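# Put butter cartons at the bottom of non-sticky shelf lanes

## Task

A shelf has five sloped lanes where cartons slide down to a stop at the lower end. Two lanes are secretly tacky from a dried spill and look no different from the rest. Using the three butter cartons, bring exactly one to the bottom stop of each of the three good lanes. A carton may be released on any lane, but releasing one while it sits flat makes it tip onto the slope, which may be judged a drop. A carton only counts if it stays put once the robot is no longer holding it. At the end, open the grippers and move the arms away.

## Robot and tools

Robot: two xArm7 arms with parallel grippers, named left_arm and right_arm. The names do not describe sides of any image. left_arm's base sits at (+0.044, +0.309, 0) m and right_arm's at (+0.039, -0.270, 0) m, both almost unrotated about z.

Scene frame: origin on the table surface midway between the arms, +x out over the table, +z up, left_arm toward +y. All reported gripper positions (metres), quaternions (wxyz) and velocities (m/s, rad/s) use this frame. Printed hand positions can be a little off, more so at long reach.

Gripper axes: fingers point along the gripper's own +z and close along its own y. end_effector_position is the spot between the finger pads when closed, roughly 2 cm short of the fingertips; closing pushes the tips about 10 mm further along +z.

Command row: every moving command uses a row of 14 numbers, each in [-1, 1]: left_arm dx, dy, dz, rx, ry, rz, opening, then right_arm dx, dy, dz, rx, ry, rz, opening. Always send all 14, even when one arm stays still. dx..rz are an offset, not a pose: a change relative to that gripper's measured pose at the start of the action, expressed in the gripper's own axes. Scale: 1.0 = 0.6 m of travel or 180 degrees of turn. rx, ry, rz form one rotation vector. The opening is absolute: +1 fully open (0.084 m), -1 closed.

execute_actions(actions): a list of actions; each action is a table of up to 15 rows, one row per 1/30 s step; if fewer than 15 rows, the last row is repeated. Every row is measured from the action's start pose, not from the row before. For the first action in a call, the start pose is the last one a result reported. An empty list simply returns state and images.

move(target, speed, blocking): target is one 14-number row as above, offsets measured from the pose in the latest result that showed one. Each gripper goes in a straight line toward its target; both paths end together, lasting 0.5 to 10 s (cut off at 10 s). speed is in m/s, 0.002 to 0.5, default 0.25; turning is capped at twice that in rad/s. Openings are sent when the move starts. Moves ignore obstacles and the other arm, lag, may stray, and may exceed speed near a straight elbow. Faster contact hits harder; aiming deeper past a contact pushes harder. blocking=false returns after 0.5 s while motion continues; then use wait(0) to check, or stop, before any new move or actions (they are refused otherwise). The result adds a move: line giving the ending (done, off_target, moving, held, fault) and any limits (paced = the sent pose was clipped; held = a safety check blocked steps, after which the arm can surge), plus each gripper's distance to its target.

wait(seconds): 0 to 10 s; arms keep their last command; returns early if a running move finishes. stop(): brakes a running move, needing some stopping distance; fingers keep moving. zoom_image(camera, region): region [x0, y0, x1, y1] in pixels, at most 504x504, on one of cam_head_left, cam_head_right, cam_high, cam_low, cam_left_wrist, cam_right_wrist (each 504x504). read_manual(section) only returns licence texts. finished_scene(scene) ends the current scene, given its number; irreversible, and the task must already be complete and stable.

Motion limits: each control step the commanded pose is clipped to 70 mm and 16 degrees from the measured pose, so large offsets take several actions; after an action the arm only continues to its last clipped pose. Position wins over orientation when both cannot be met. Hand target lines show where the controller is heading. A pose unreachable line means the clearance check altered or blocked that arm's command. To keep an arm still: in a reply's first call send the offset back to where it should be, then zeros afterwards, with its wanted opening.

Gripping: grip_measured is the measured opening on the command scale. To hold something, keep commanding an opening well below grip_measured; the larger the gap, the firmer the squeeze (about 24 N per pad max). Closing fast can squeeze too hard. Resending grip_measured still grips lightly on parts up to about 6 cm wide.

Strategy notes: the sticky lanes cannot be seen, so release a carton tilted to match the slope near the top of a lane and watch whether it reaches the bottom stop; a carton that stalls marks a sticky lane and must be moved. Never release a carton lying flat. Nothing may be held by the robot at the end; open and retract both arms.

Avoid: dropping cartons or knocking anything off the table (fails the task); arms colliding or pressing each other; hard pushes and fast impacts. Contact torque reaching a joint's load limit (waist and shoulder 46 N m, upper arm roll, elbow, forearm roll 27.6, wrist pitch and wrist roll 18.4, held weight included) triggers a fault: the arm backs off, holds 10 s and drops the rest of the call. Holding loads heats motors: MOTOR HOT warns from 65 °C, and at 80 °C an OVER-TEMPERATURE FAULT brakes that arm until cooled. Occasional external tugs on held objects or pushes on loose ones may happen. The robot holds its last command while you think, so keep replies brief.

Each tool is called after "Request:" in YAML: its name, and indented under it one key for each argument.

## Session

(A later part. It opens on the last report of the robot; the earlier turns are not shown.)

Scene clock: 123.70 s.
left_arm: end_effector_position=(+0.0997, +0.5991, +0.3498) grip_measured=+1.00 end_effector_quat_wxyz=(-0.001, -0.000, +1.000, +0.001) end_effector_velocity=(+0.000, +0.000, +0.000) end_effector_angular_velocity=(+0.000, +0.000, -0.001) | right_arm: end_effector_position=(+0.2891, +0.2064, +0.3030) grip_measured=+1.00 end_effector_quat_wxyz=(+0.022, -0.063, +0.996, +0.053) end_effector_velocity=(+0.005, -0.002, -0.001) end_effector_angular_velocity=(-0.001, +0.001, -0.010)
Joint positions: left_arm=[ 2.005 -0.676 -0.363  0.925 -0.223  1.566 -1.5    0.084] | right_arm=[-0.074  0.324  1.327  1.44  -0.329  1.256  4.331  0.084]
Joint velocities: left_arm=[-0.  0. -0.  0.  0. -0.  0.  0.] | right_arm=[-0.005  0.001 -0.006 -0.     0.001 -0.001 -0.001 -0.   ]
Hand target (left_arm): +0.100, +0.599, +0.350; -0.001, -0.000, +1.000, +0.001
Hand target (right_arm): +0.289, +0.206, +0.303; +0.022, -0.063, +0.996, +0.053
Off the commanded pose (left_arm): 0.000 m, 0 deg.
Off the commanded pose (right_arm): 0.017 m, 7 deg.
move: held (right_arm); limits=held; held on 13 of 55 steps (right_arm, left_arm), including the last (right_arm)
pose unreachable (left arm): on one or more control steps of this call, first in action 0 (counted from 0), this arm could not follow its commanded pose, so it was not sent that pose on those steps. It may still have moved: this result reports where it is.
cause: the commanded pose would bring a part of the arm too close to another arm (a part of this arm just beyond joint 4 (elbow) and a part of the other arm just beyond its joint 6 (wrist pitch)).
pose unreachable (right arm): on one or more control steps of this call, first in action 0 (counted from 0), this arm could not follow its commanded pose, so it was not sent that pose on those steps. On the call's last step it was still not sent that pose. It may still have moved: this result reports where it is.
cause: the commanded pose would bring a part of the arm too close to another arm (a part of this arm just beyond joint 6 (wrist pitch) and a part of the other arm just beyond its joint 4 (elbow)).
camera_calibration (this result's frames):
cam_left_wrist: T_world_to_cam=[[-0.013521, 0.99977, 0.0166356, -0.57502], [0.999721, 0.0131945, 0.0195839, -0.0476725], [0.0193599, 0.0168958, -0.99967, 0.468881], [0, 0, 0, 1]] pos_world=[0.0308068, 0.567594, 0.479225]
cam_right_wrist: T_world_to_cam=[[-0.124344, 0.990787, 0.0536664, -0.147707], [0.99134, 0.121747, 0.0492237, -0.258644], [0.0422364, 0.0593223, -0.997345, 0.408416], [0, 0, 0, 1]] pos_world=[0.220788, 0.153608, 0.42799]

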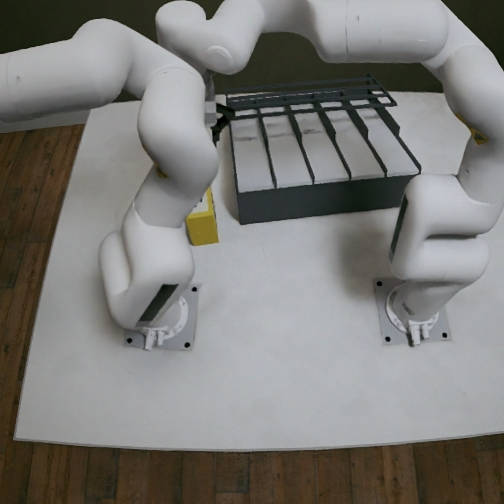

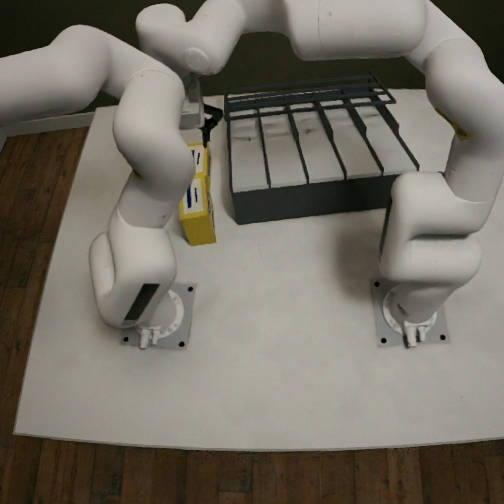

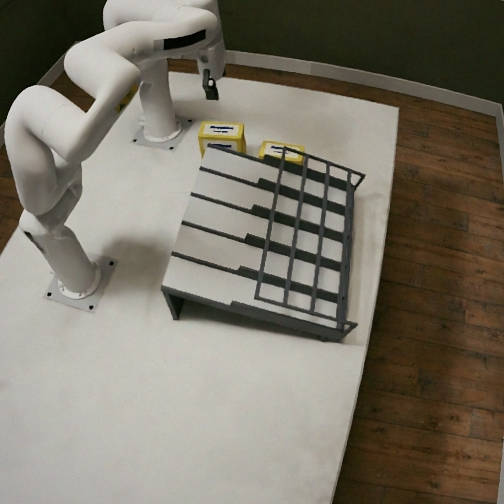

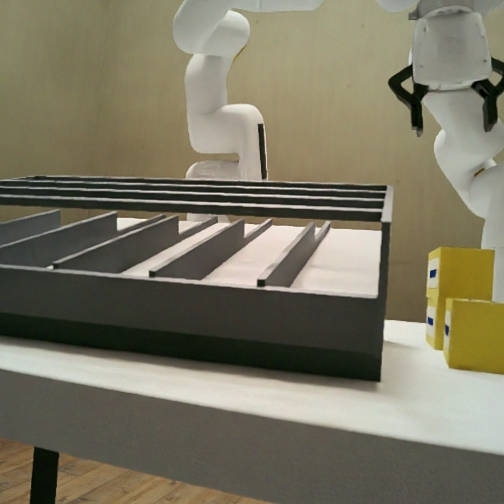

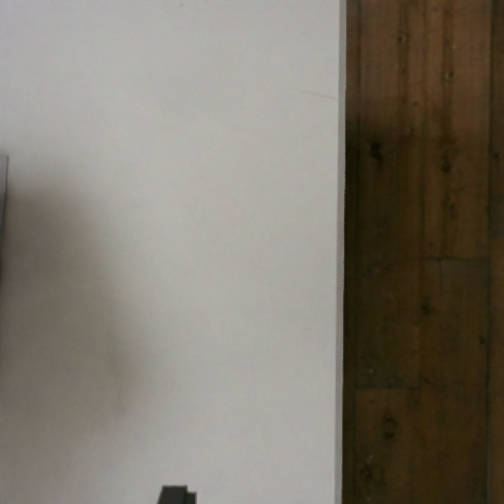

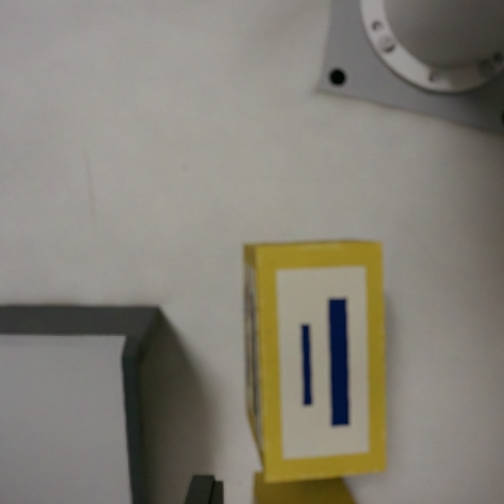

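Request:
move:
  target: [0.55,0.25,0,0,0,0,1,0,0,0,0,0,0,1]
  speed: 0.4

Request:
move:
  target: [0,0,0,0,0,0,1,0,0.027,0.1,-0.034,0.014,0,1]

Scene clock: 136.13 s.
left_arm: end_effector_position=(-0.2298, +0.7486, +0.3522) grip_measured=+1.00 end_effector_quat_wxyz=(-0.001, +0.000, +1.000, +0.002) end_effector_velocity=(-0.003, -0.000, -0.003) end_effector_angular_velocity=(-0.006, -0.005, +0.005) | right_arm: end_effector_position=(+0.2891, +0.2064, +0.3030) grip_measured=+1.00 end_effector_quat_wxyz=(+0.022, -0.063, +0.996, +0.053) end_effector_velocity=(-0.000, +0.001, +0.000) end_effector_angular_velocity=(+0.001, -0.001, +0.002)
Joint positions: left_arm=[ 2.259  0.145 -0.063  1.647  0.01   1.498 -1.02   0.084] | right_arm=[-0.074  0.324  1.327  1.44  -0.329  1.256  4.331  0.084]
Joint velocities: left_arm=[ 0.002  0.011  0.003  0.008 -0.     0.005  0.001 -0.   ] | right_arm=[ 0.     0.     0.001  0.    -0.001 -0.001 -0.001 -0.   ]
Hand target (left_arm): -0.230, +0.749, +0.352; -0.001, -0.000, +1.000, +0.001
Hand target (right_arm): +0.289, +0.206, +0.303; +0.022, -0.063, +0.996, +0.053
Off the commanded pose (left_arm): 0.002 m, 0 deg.
Off the commanded pose (right_arm): 0.000 m, 0 deg.
move: done
camera_calibration (this result's frames):
cam_left_wrist: T_world_to_cam=[[-0.0126786, 0.999759, 0.0179114, -0.729241], [0.999758, 0.0123528, 0.0181872, 0.280813], [0.0179616, 0.0181377, -0.999674, 0.473902], [0, 0, 0, 1]] pos_world=[-0.298502, 0.717001, 0.481703]
cam_right_wrist: T_world_to_cam=[[-0.124345, 0.990787, 0.0536664, -0.147707], [0.99134, 0.121748, 0.0492237, -0.258644], [0.0422365, 0.0593224, -0.997345, 0.408416], [0, 0, 0, 1]] pos_world=[0.220788, 0.153608, 0.42799]

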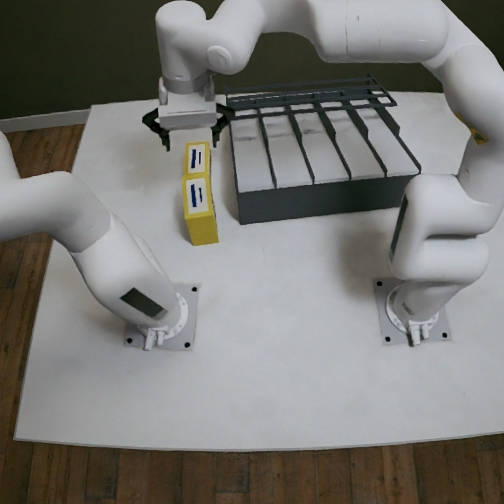

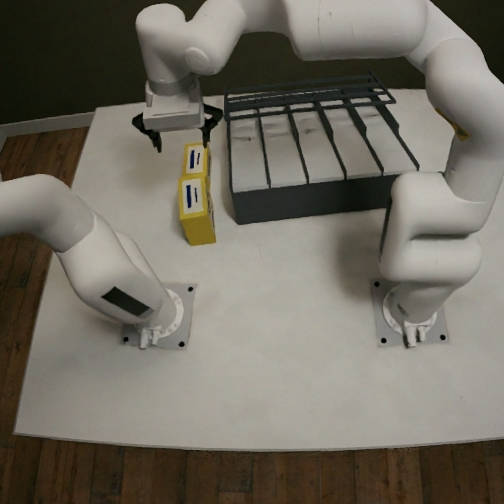

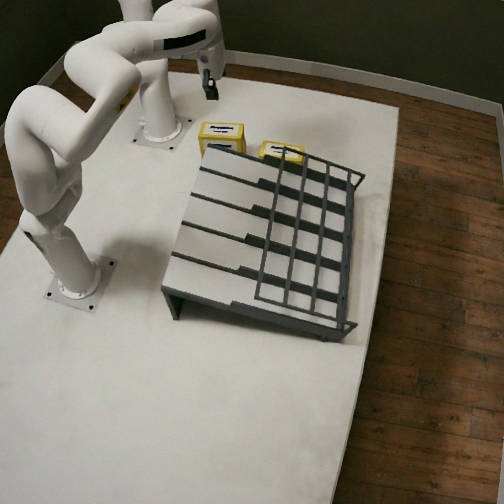

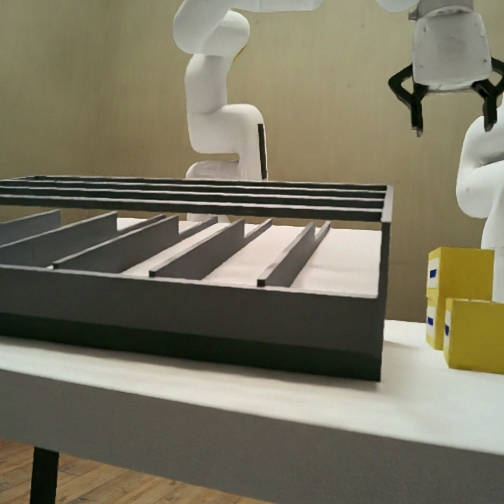

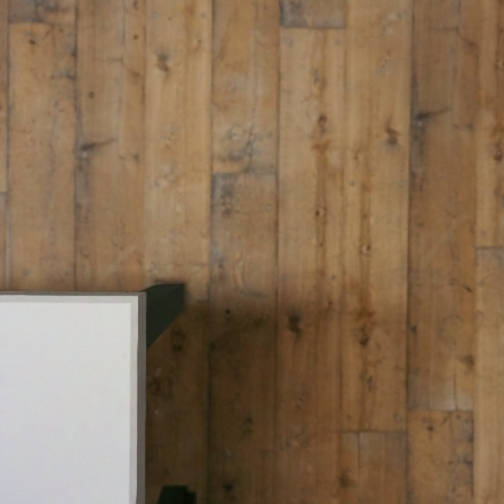

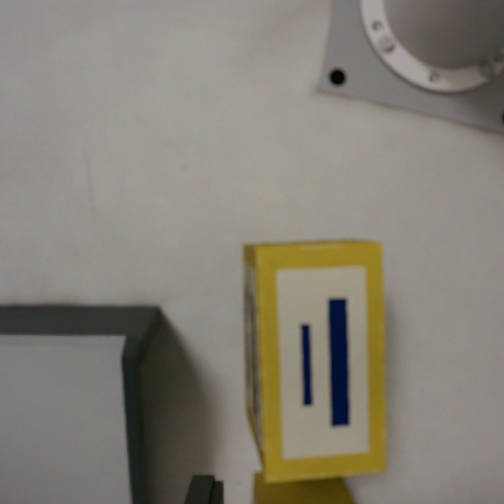

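Scene clock: 137.00 s.
left_arm: end_effector_position=(-0.2298, +0.7486, +0.3522) grip_measured=+1.00 end_effector_quat_wxyz=(-0.001, +0.000, +1.000, +0.002) end_effector_velocity=(+0.001, +0.000, -0.001) end_effector_angular_velocity=(-0.001, -0.002, -0.000) | right_arm: end_effector_position=(+0.2888, +0.2289, +0.2457) grip_measured=+1.00 end_effector_quat_wxyz=(-0.003, -0.065, +0.992, +0.105) end_effector_velocity=(+0.003, -0.002, -0.004) end_effector_angular_velocity=(-0.005, +0.004, -0.006)
Joint positions: left_arm=[ 2.259  0.145 -0.063  1.647  0.01   1.498 -1.02   0.084] | right_arm=[-0.063  0.412  1.288  1.306 -0.349  1.017  4.34   0.084]
Joint velocities: left_arm=[-0.    -0.    -0.    -0.001 -0.001  0.    -0.    -0.   ] | right_arm=[ 0.     0.004 -0.007 -0.003 -0.002 -0.001  0.002  0.   ]
Hand target (left_arm): -0.230, +0.749, +0.352; -0.001, +0.000, +1.000, +0.002
Hand target (right_arm): +0.289, +0.229, +0.245; -0.004, -0.065, +0.992, +0.104
Off the commanded pose (left_arm): 0.000 m, 0 deg.
Off the commanded pose (right_arm): 0.001 m, 0 deg.
move: done
camera_calibration (this result's frames):
cam_left_wrist: T_world_to_cam=[[-0.0126767, 0.999759, 0.0179152, -0.729242], [0.999758, 0.0123509, 0.0181847, 0.280814], [0.0179591, 0.0181414, -0.999674, 0.473901], [0, 0, 0, 1]] pos_world=[-0.298501, 0.717001, 0.481705]
cam_right_wrist: T_world_to_cam=[[-0.128554, 0.978643, 0.160414, -0.189236], [0.991589, 0.129289, 0.00588739, -0.249403], [-0.0149782, 0.159822, -0.987032, 0.34093], [0, 0, 0, 1]] pos_world=[0.228085, 0.162951, 0.368334]

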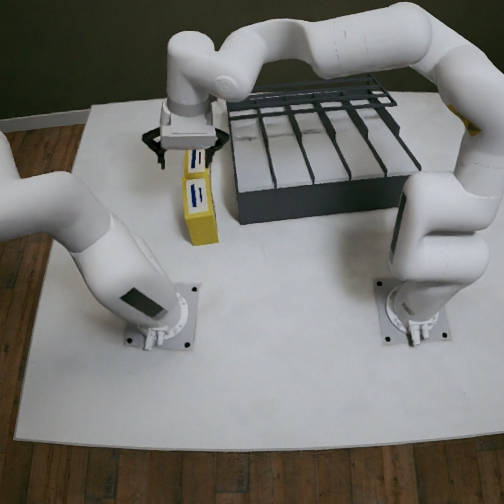

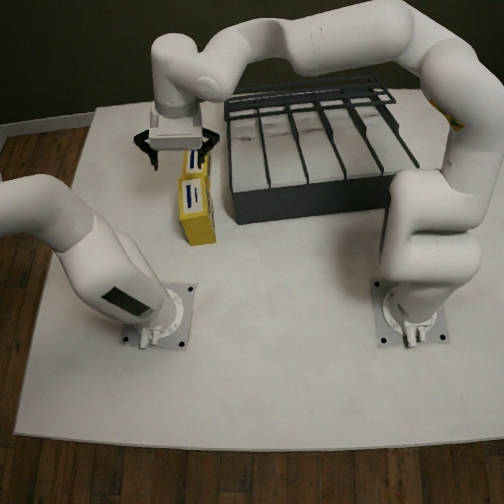

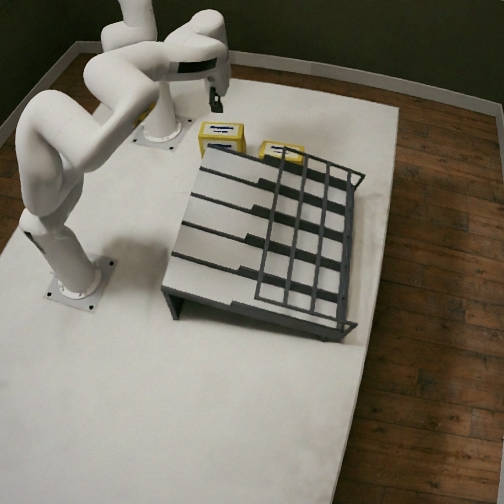

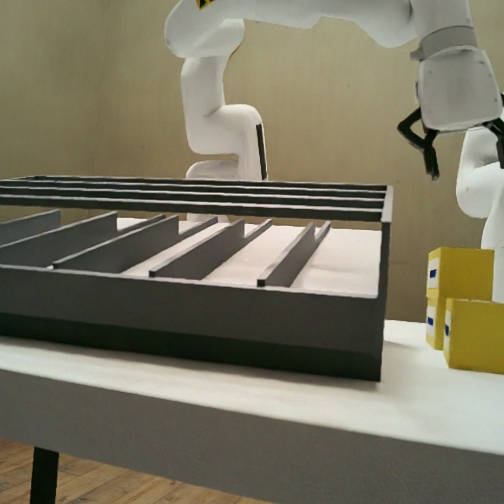

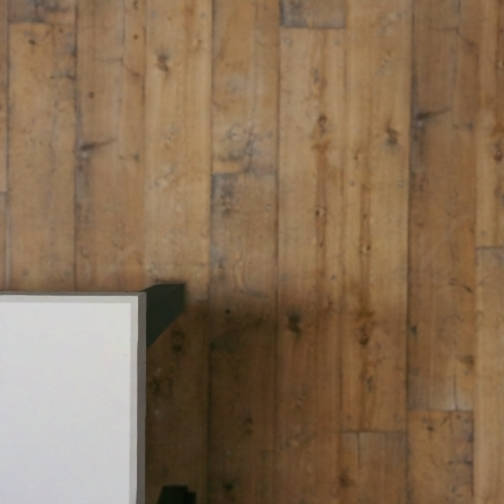

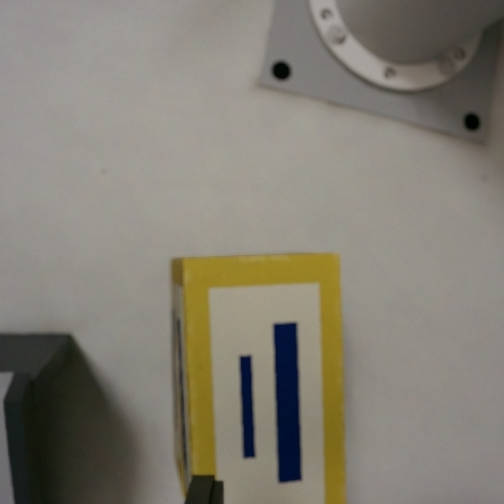

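Request:
move:
  target: [0,0,0,0,0,0,1,0,0,0,0.067,0,0,1]

Scene clock: 143.53 s.
left_arm: end_effector_position=(-0.2298, +0.7486, +0.3522) grip_measured=+1.00 end_effector_quat_wxyz=(-0.001, +0.000, +1.000, +0.002) end_effector_velocity=(-0.000, +0.000, -0.000) end_effector_angular_velocity=(+0.000, +0.000, -0.000) | right_arm: end_effector_position=(+0.2892, +0.2289, +0.2460) grip_measured=+1.00 end_effector_quat_wxyz=(+0.004, -0.065, +0.998, +0.001) end_effector_velocity=(-0.001, +0.000, +0.000) end_effector_angular_velocity=(-0.007, -0.000, +0.002)
Joint positions: left_arm=[ 2.259  0.145 -0.063  1.647  0.01   1.498 -1.02   0.084] | right_arm=[ 0.228  0.51   1.117  1.544 -0.476  1.328  4.429  0.084]
Joint velocities: left_arm=[ 0.     0.    -0.    -0.     0.    -0.001  0.    -0.   ] | right_arm=[ 0.009  0.004 -0.003  0.008 -0.004  0.011  0.001 -0.   ]
Hand target (left_arm): -0.230, +0.749, +0.352; -0.001, +0.000, +1.000, +0.002
Hand target (right_arm): +0.289, +0.229, +0.246; +0.004, -0.065, +0.998, +0.000
Off the commanded pose (left_arm): 0.000 m, 0 deg.
Off the commanded pose (right_arm): 0.001 m, 0 deg.
move: done
camera_calibration (this result's frames):
cam_left_wrist: T_world_to_cam=[[-0.0126766, 0.999759, 0.0179151, -0.729242], [0.999758, 0.0123507, 0.0181848, 0.280814], [0.0179591, 0.0181413, -0.999674, 0.473901], [0, 0, 0, 1]] pos_world=[-0.298501, 0.717001, 0.481705]
cam_right_wrist: T_world_to_cam=[[-0.12808, 0.990606, -0.0479167, -0.140777], [0.991681, 0.128545, 0.00673941, -0.24986], [0.0128355, -0.0466549, -0.998829, 0.383381], [0, 0, 0, 1]] pos_world=[0.22483, 0.189459, 0.37787]

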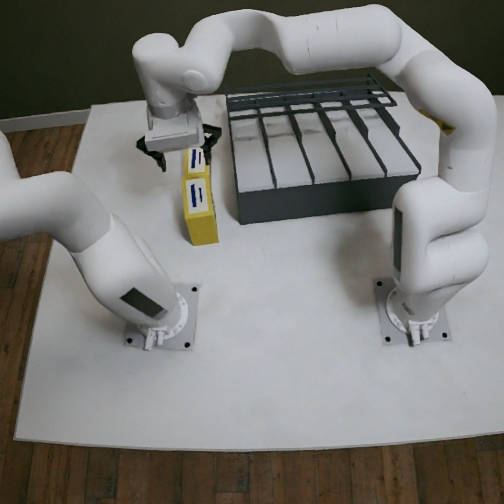

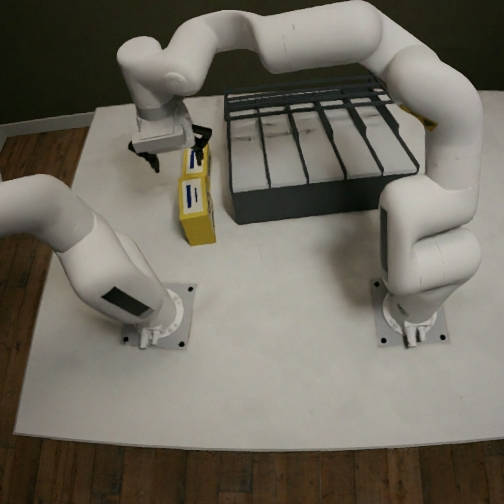

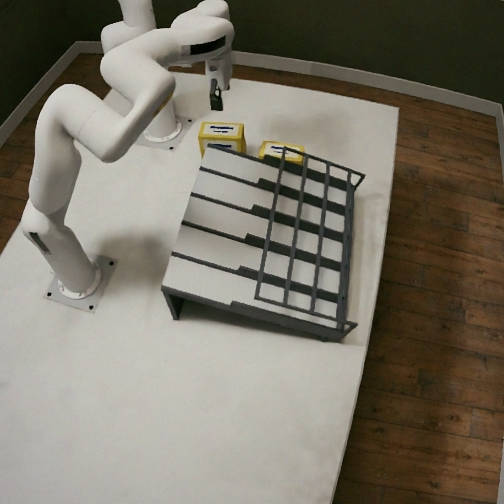

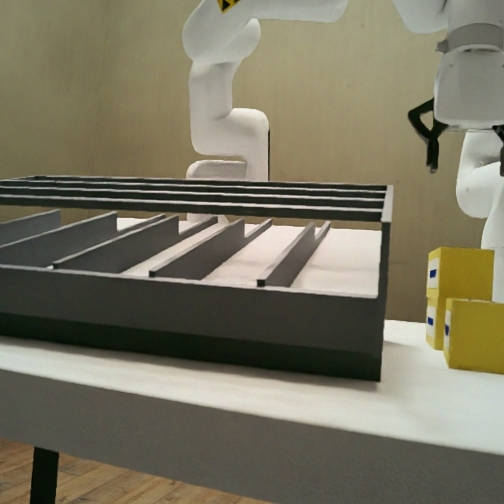

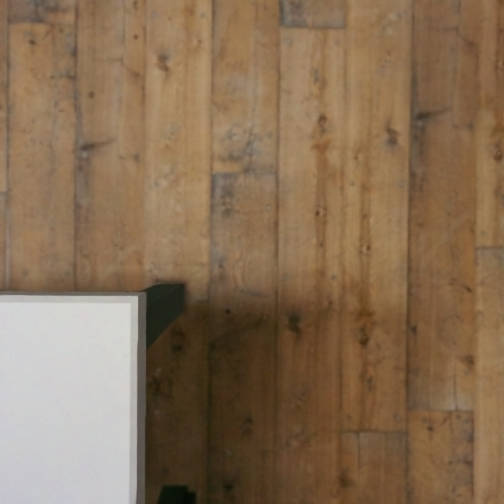

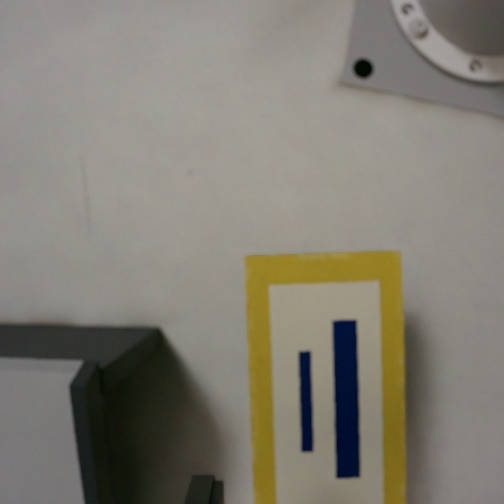

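Request:
move:
  target: [0,0,0,0,0,0,1,0.012,-0.023,0.12,0,0,0,1]
  speed: 0.15

Scene clock: 159.93 s.
left_arm: end_effector_position=(-0.2298, +0.7486, +0.3522) grip_measured=+1.00 end_effector_quat_wxyz=(-0.001, +0.000, +1.000, +0.002) end_effector_velocity=(+0.000, -0.000, -0.000) end_effector_angular_velocity=(-0.000, -0.000, +0.000) | right_arm: end_effector_position=(+0.2840, +0.2146, +0.1747) grip_measured=+1.00 end_effector_quat_wxyz=(+0.004, -0.065, +0.998, +0.001) end_effector_velocity=(-0.001, -0.000, -0.003) end_effector_angular_velocity=(-0.000, -0.000, +0.000)
Joint positions: left_arm=[ 2.259  0.145 -0.063  1.647  0.01   1.498 -1.02   0.084] | right_arm=[ 0.176  0.523  1.097  1.339 -0.52   1.132  4.465  0.084]
Joint velocities: left_arm=[-0.     0.     0.    -0.001 -0.    -0.    -0.     0.   ] | right_arm=[-0.     0.002 -0.001 -0.007 -0.004 -0.007  0.003 -0.   ]
Hand target (left_arm): -0.230, +0.749, +0.352; -0.001, +0.000, +1.000, +0.002
Hand target (right_arm): +0.284, +0.214, +0.174; +0.004, -0.065, +0.998, +0.001
Off the commanded pose (left_arm): 0.000 m, 0 deg.
Off the commanded pose (right_arm): 0.001 m, 0 deg.
move: done
camera_calibration (this result's frames):
cam_left_wrist: T_world_to_cam=[[-0.0126765, 0.999759, 0.0179151, -0.729242], [0.999758, 0.0123507, 0.0181849, 0.280814], [0.0179592, 0.0181413, -0.999674, 0.473901], [0, 0, 0, 1]] pos_world=[-0.298501, 0.717001, 0.481705]
cam_right_wrist: T_world_to_cam=[[-0.128711, 0.990577, -0.0468046, -0.130778], [0.991597, 0.129176, 0.00703505, -0.242609], [0.0130148, -0.0455058, -0.998879, 0.311291], [0, 0, 0, 1]] pos_world=[0.219686, 0.17505, 0.306528]

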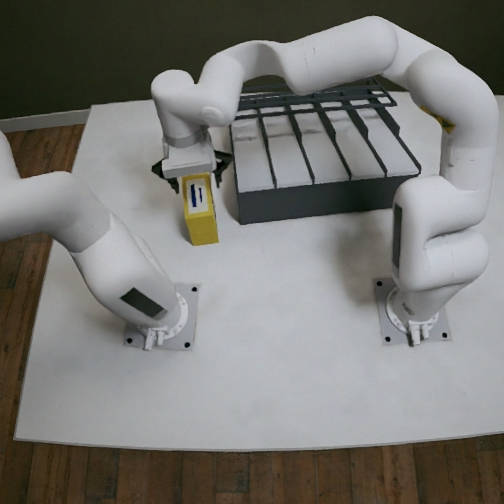

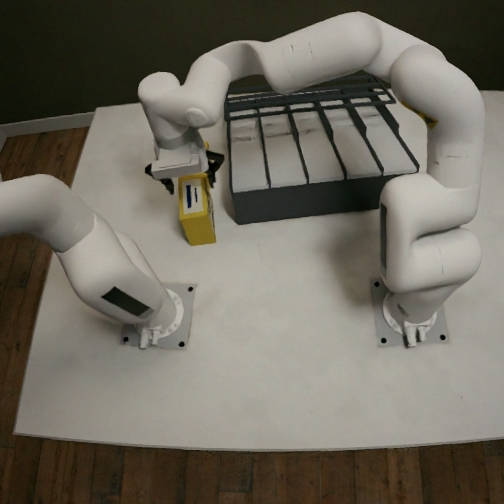

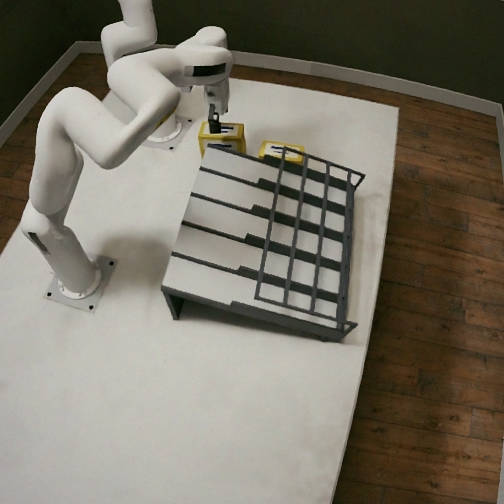

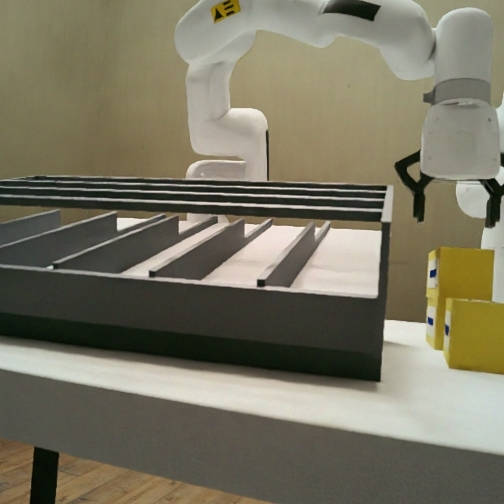

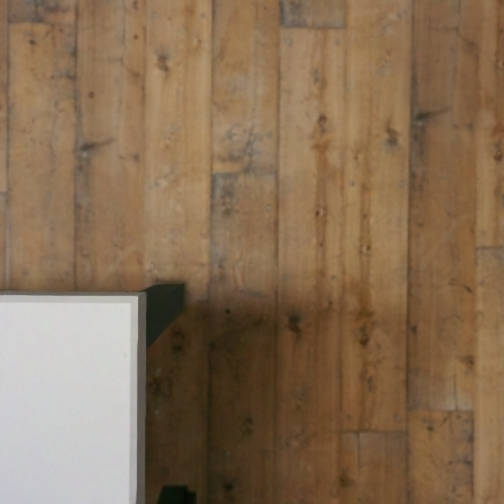

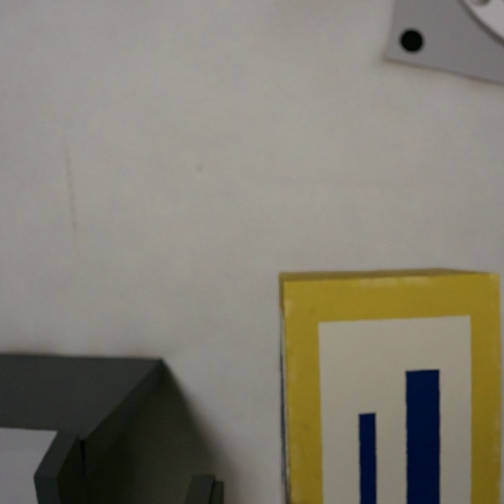

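Request:
move:
  target: [0,0,0,0,0,0,1,0,0,0.105,0,0,0,1]
  speed: 0.1

Request:
move:
  target: [0,0,0,0,0,0,1,0,0,0,0,0,0,0.1]

Scene clock: 165.40 s.
left_arm: end_effector_position=(-0.2298, +0.7486, +0.3522) grip_measured=+1.00 end_effector_quat_wxyz=(-0.001, +0.000, +1.000, +0.002) end_effector_velocity=(+0.000, -0.000, -0.000) end_effector_angular_velocity=(-0.000, -0.001, +0.000) | right_arm: end_effector_position=(+0.2843, +0.2151, +0.1125) grip_measured=+1.00 end_effector_quat_wxyz=(+0.004, -0.065, +0.998, +0.002) end_effector_velocity=(+0.001, -0.001, -0.002) end_effector_angular_velocity=(-0.001, -0.001, -0.001)
Joint positions: left_arm=[ 2.259  0.145 -0.063  1.647  0.01   1.498 -1.02   0.084] | right_arm=[ 0.227  0.609  1.015  1.271 -0.619  1.007  4.526  0.084]
Joint velocities: left_arm=[ 0.     0.     0.    -0.    -0.001  0.001 -0.     0.   ] | right_arm=[ 0.002  0.003 -0.004 -0.002 -0.004 -0.003  0.002 -0.   ]
Hand target (left_arm): -0.230, +0.749, +0.352; -0.001, +0.000, +1.000, +0.002
Hand target (right_arm): +0.284, +0.215, +0.112; +0.004, -0.065, +0.998, +0.001
Off the commanded pose (left_arm): 0.000 m, 0 deg.
Off the commanded pose (right_arm): 0.001 m, 0 deg.
move: done
camera_calibration (this result's frames):
cam_left_wrist: T_world_to_cam=[[-0.0126765, 0.999759, 0.017915, -0.729242], [0.999758, 0.0123506, 0.0181849, 0.280814], [0.0179593, 0.0181412, -0.999674, 0.473902], [0, 0, 0, 1]] pos_world=[-0.298501, 0.717001, 0.481705]
cam_right_wrist: T_world_to_cam=[[-0.129079, 0.990593, -0.0454311, -0.13414], [0.99155, 0.129529, 0.00709308, -0.242513], [0.012911, -0.0441316, -0.998942, 0.248886], [0, 0, 0, 1]] pos_world=[0.219936, 0.175275, 0.244249]

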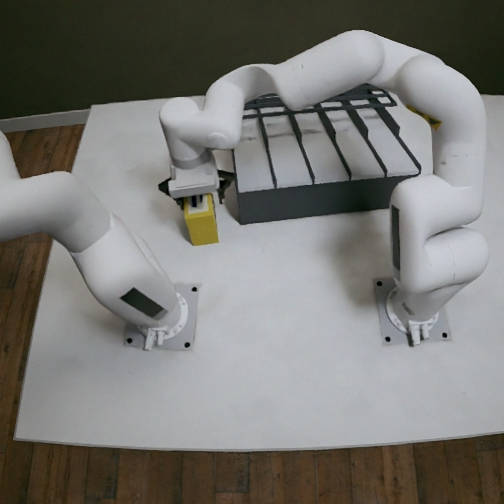

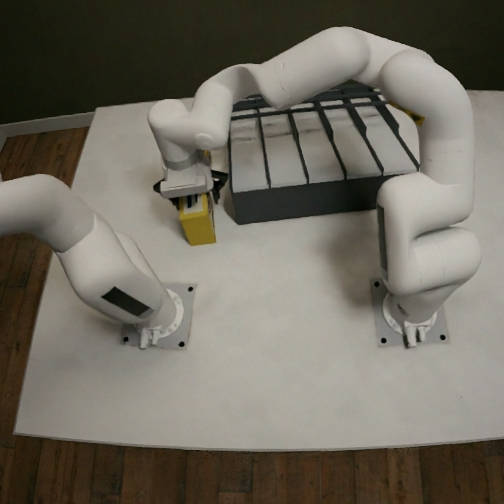

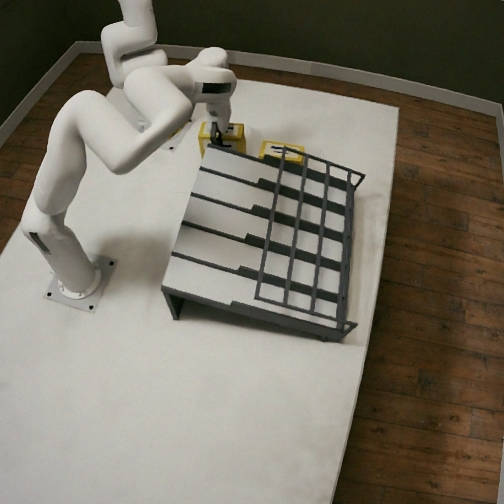

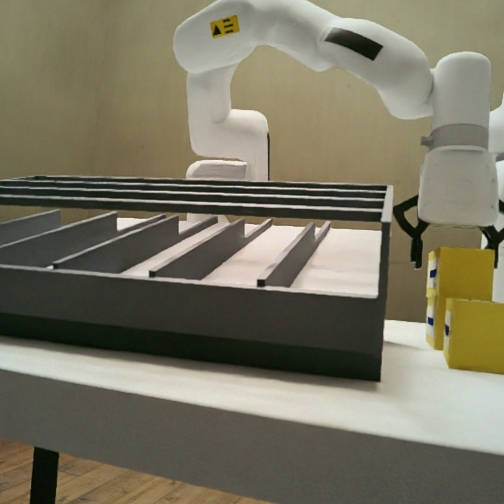

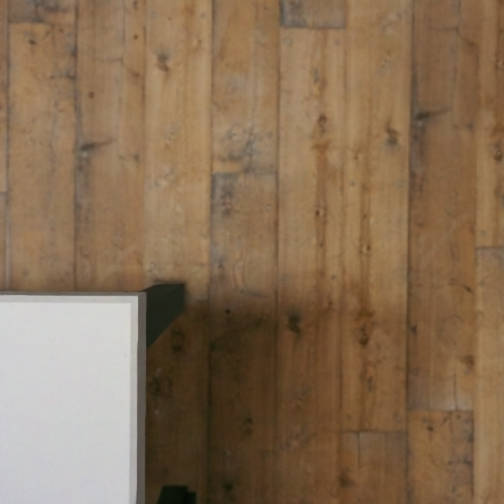

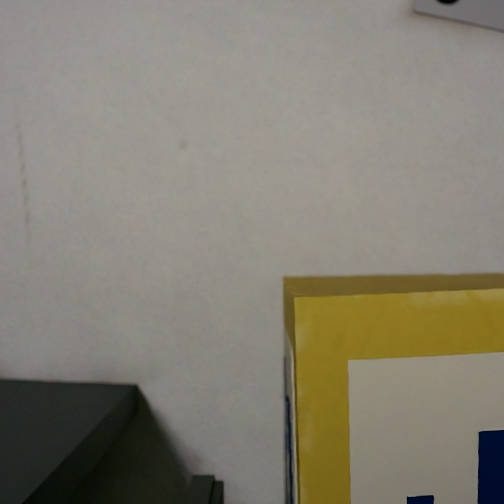

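Scene clock: 165.90 s.
left_arm: end_effector_position=(-0.2298, +0.7486, +0.3522) grip_measured=+1.00 end_effector_quat_wxyz=(-0.001, +0.000, +1.000, +0.002) end_effector_velocity=(-0.001, -0.000, -0.000) end_effector_angular_velocity=(-0.001, +0.001, +0.001) | right_arm: end_effector_position=(+0.2841, +0.2159, +0.1134) grip_measured=+0.47 end_effector_quat_wxyz=(+0.004, -0.066, +0.998, +0.003) end_effector_velocity=(+0.000, -0.000, +0.000) end_effector_angular_velocity=(-0.001, +0.000, -0.001)
Joint positions: left_arm=[ 2.259  0.145 -0.063  1.647  0.01   1.498 -1.02   0.084] | right_arm=[ 0.227  0.609  1.016  1.272 -0.619  1.007  4.526  0.064]
Joint velocities: left_arm=[ 0.     0.     0.     0.     0.001  0.    -0.     0.   ] | right_arm=[-0.002  0.001  0.002  0.    -0.001  0.002  0.001  0.   ]
Hand target (left_arm): -0.230, +0.749, +0.352; -0.001, +0.000, +1.000, +0.002
Hand target (right_arm): +0.284, +0.215, +0.113; +0.004, -0.065, +0.998, +0.002
Off the commanded pose (left_arm): 0.000 m, 0 deg.
Off the commanded pose (right_arm): 0.001 m, 0 deg.
move: done
camera_calibration (this result's frames):
cam_left_wrist: T_world_to_cam=[[-0.0126766, 0.999759, 0.0179151, -0.729242], [0.999758, 0.0123507, 0.018185, 0.280814], [0.0179594, 0.0181413, -0.999674, 0.473902], [0, 0, 0, 1]] pos_world=[-0.298501, 0.717001, 0.481705]
cam_right_wrist: T_world_to_cam=[[-0.129595, 0.990617, -0.0434027, -0.134996], [0.991473, 0.130061, 0.0080869, -0.242693], [0.013656, -0.0419846, -0.999025, 0.249101], [0, 0, 0, 1]] pos_world=[0.219727, 0.175753, 0.244962]

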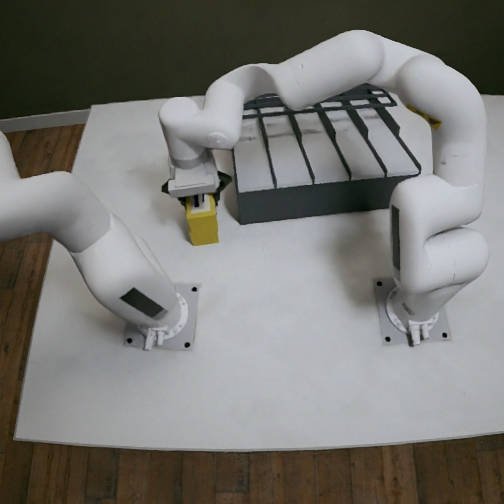

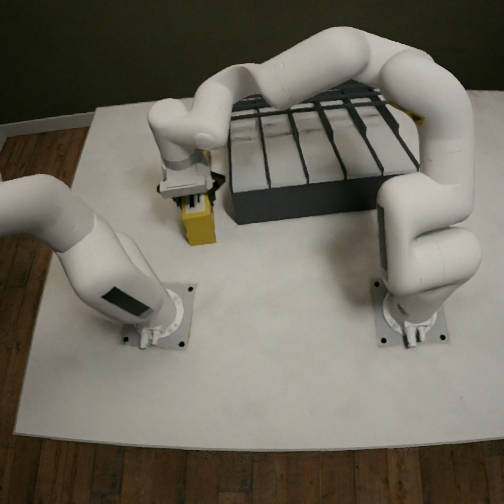

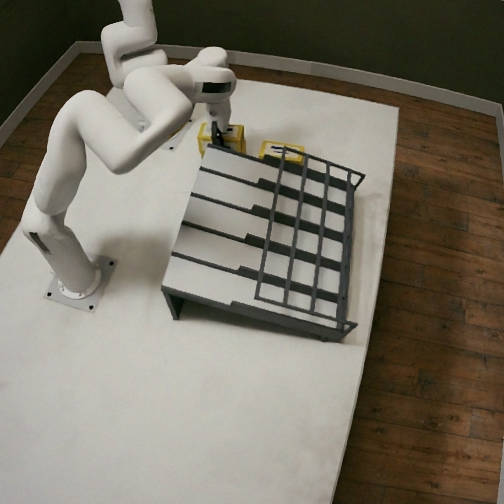

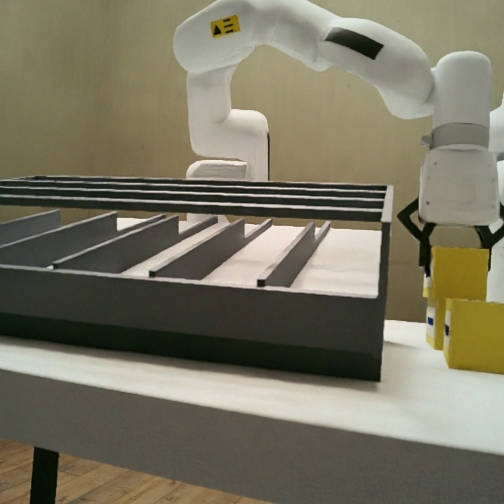

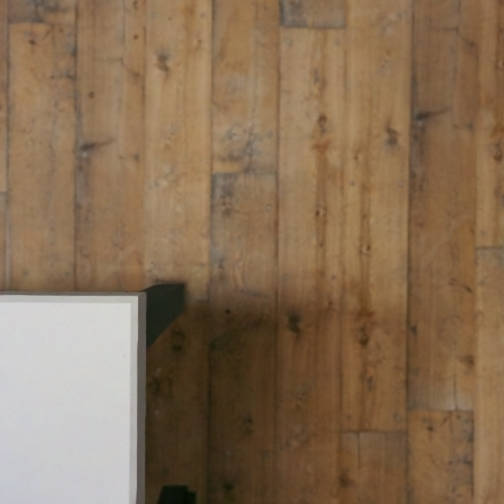

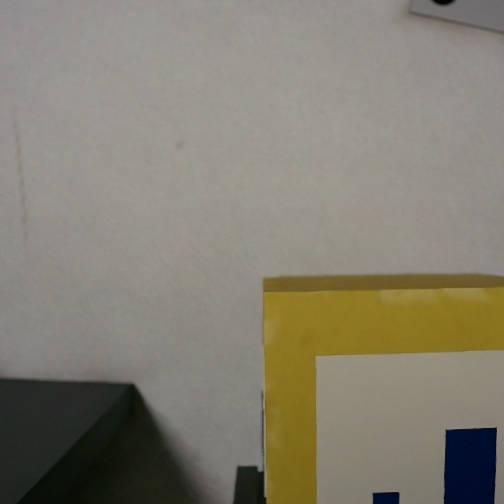

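Request:
move:
  target: [0,0,0,0,0,0,1,0,0,-0.25,0,0.072,0,0.1]
  speed: 0.2

Scene clock: 184.50 s.
left_arm: end_effector_position=(-0.2298, +0.7486, +0.3522) grip_measured=+1.00 end_effector_quat_wxyz=(-0.001, +0.000, +1.000, +0.002) end_effector_velocity=(+0.000, +0.000, +0.000) end_effector_angular_velocity=(+0.001, -0.001, +0.001) | right_arm: end_effector_position=(+0.2833, +0.2150, +0.2625) grip_measured=+0.47 end_effector_quat_wxyz=(-0.108, -0.065, +0.992, -0.006) end_effector_velocity=(+0.000, +0.002, +0.006) end_effector_angular_velocity=(+0.006, -0.001, +0.000)
Joint positions: left_arm=[ 2.259  0.145 -0.063  1.647  0.01   1.498 -1.02   0.084] | right_arm=[ 0.206  0.596  1.137  1.68  -0.335  1.499  4.348  0.064]
Joint velocities: left_arm=[ 0.001 -0.     0.     0.    -0.001  0.     0.    -0.   ] | right_arm=[ 0.005 -0.     0.002  0.016  0.001  0.009 -0.     0.   ]
Hand target (left_arm): -0.230, +0.749, +0.352; -0.001, +0.000, +1.000, +0.002
Hand target (right_arm): +0.283, +0.215, +0.263; -0.108, -0.065, +0.992, -0.005
Off the commanded pose (left_arm): 0.000 m, 0 deg.
Off the commanded pose (right_arm): 0.001 m, 0 deg.
move: done
camera_calibration (this result's frames):
cam_left_wrist: T_world_to_cam=[[-0.0126765, 0.999759, 0.0179152, -0.729242], [0.999758, 0.0123506, 0.0181849, 0.280814], [0.0179593, 0.0181414, -0.999674, 0.473901], [0, 0, 0, 1]] pos_world=[-0.298501, 0.717001, 0.481705]
cam_right_wrist: T_world_to_cam=[[-0.13961, 0.989193, -0.0447794, -0.124266], [0.968166, 0.126875, -0.215774, -0.176954], [-0.20776, -0.0734781, -0.975416, 0.461365], [0, 0, 0, 1]] pos_world=[0.249825, 0.179274, 0.406276]

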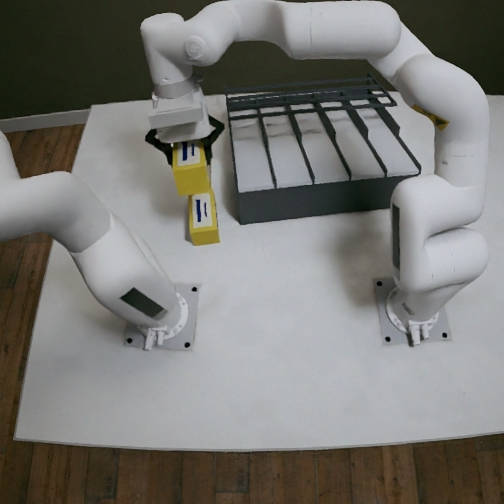

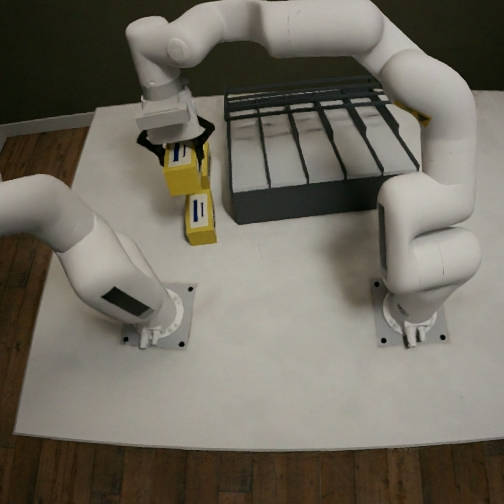

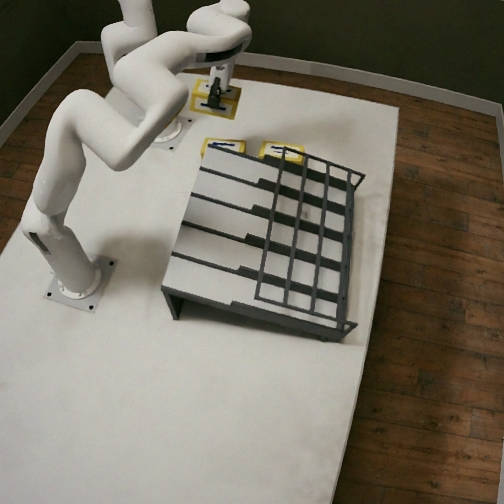

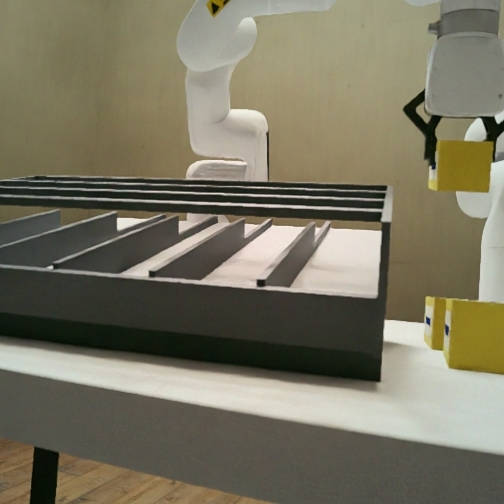

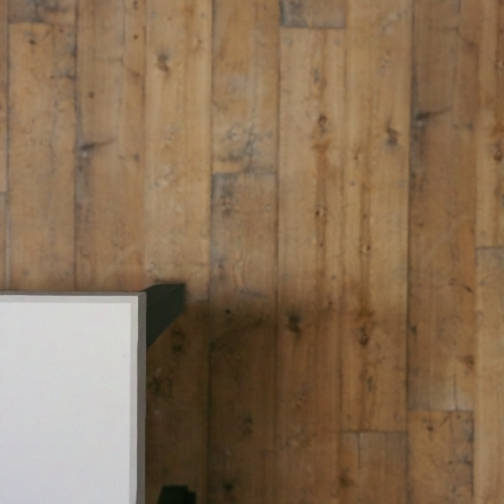

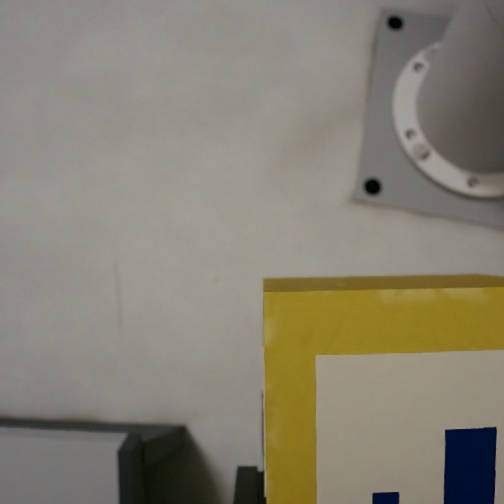

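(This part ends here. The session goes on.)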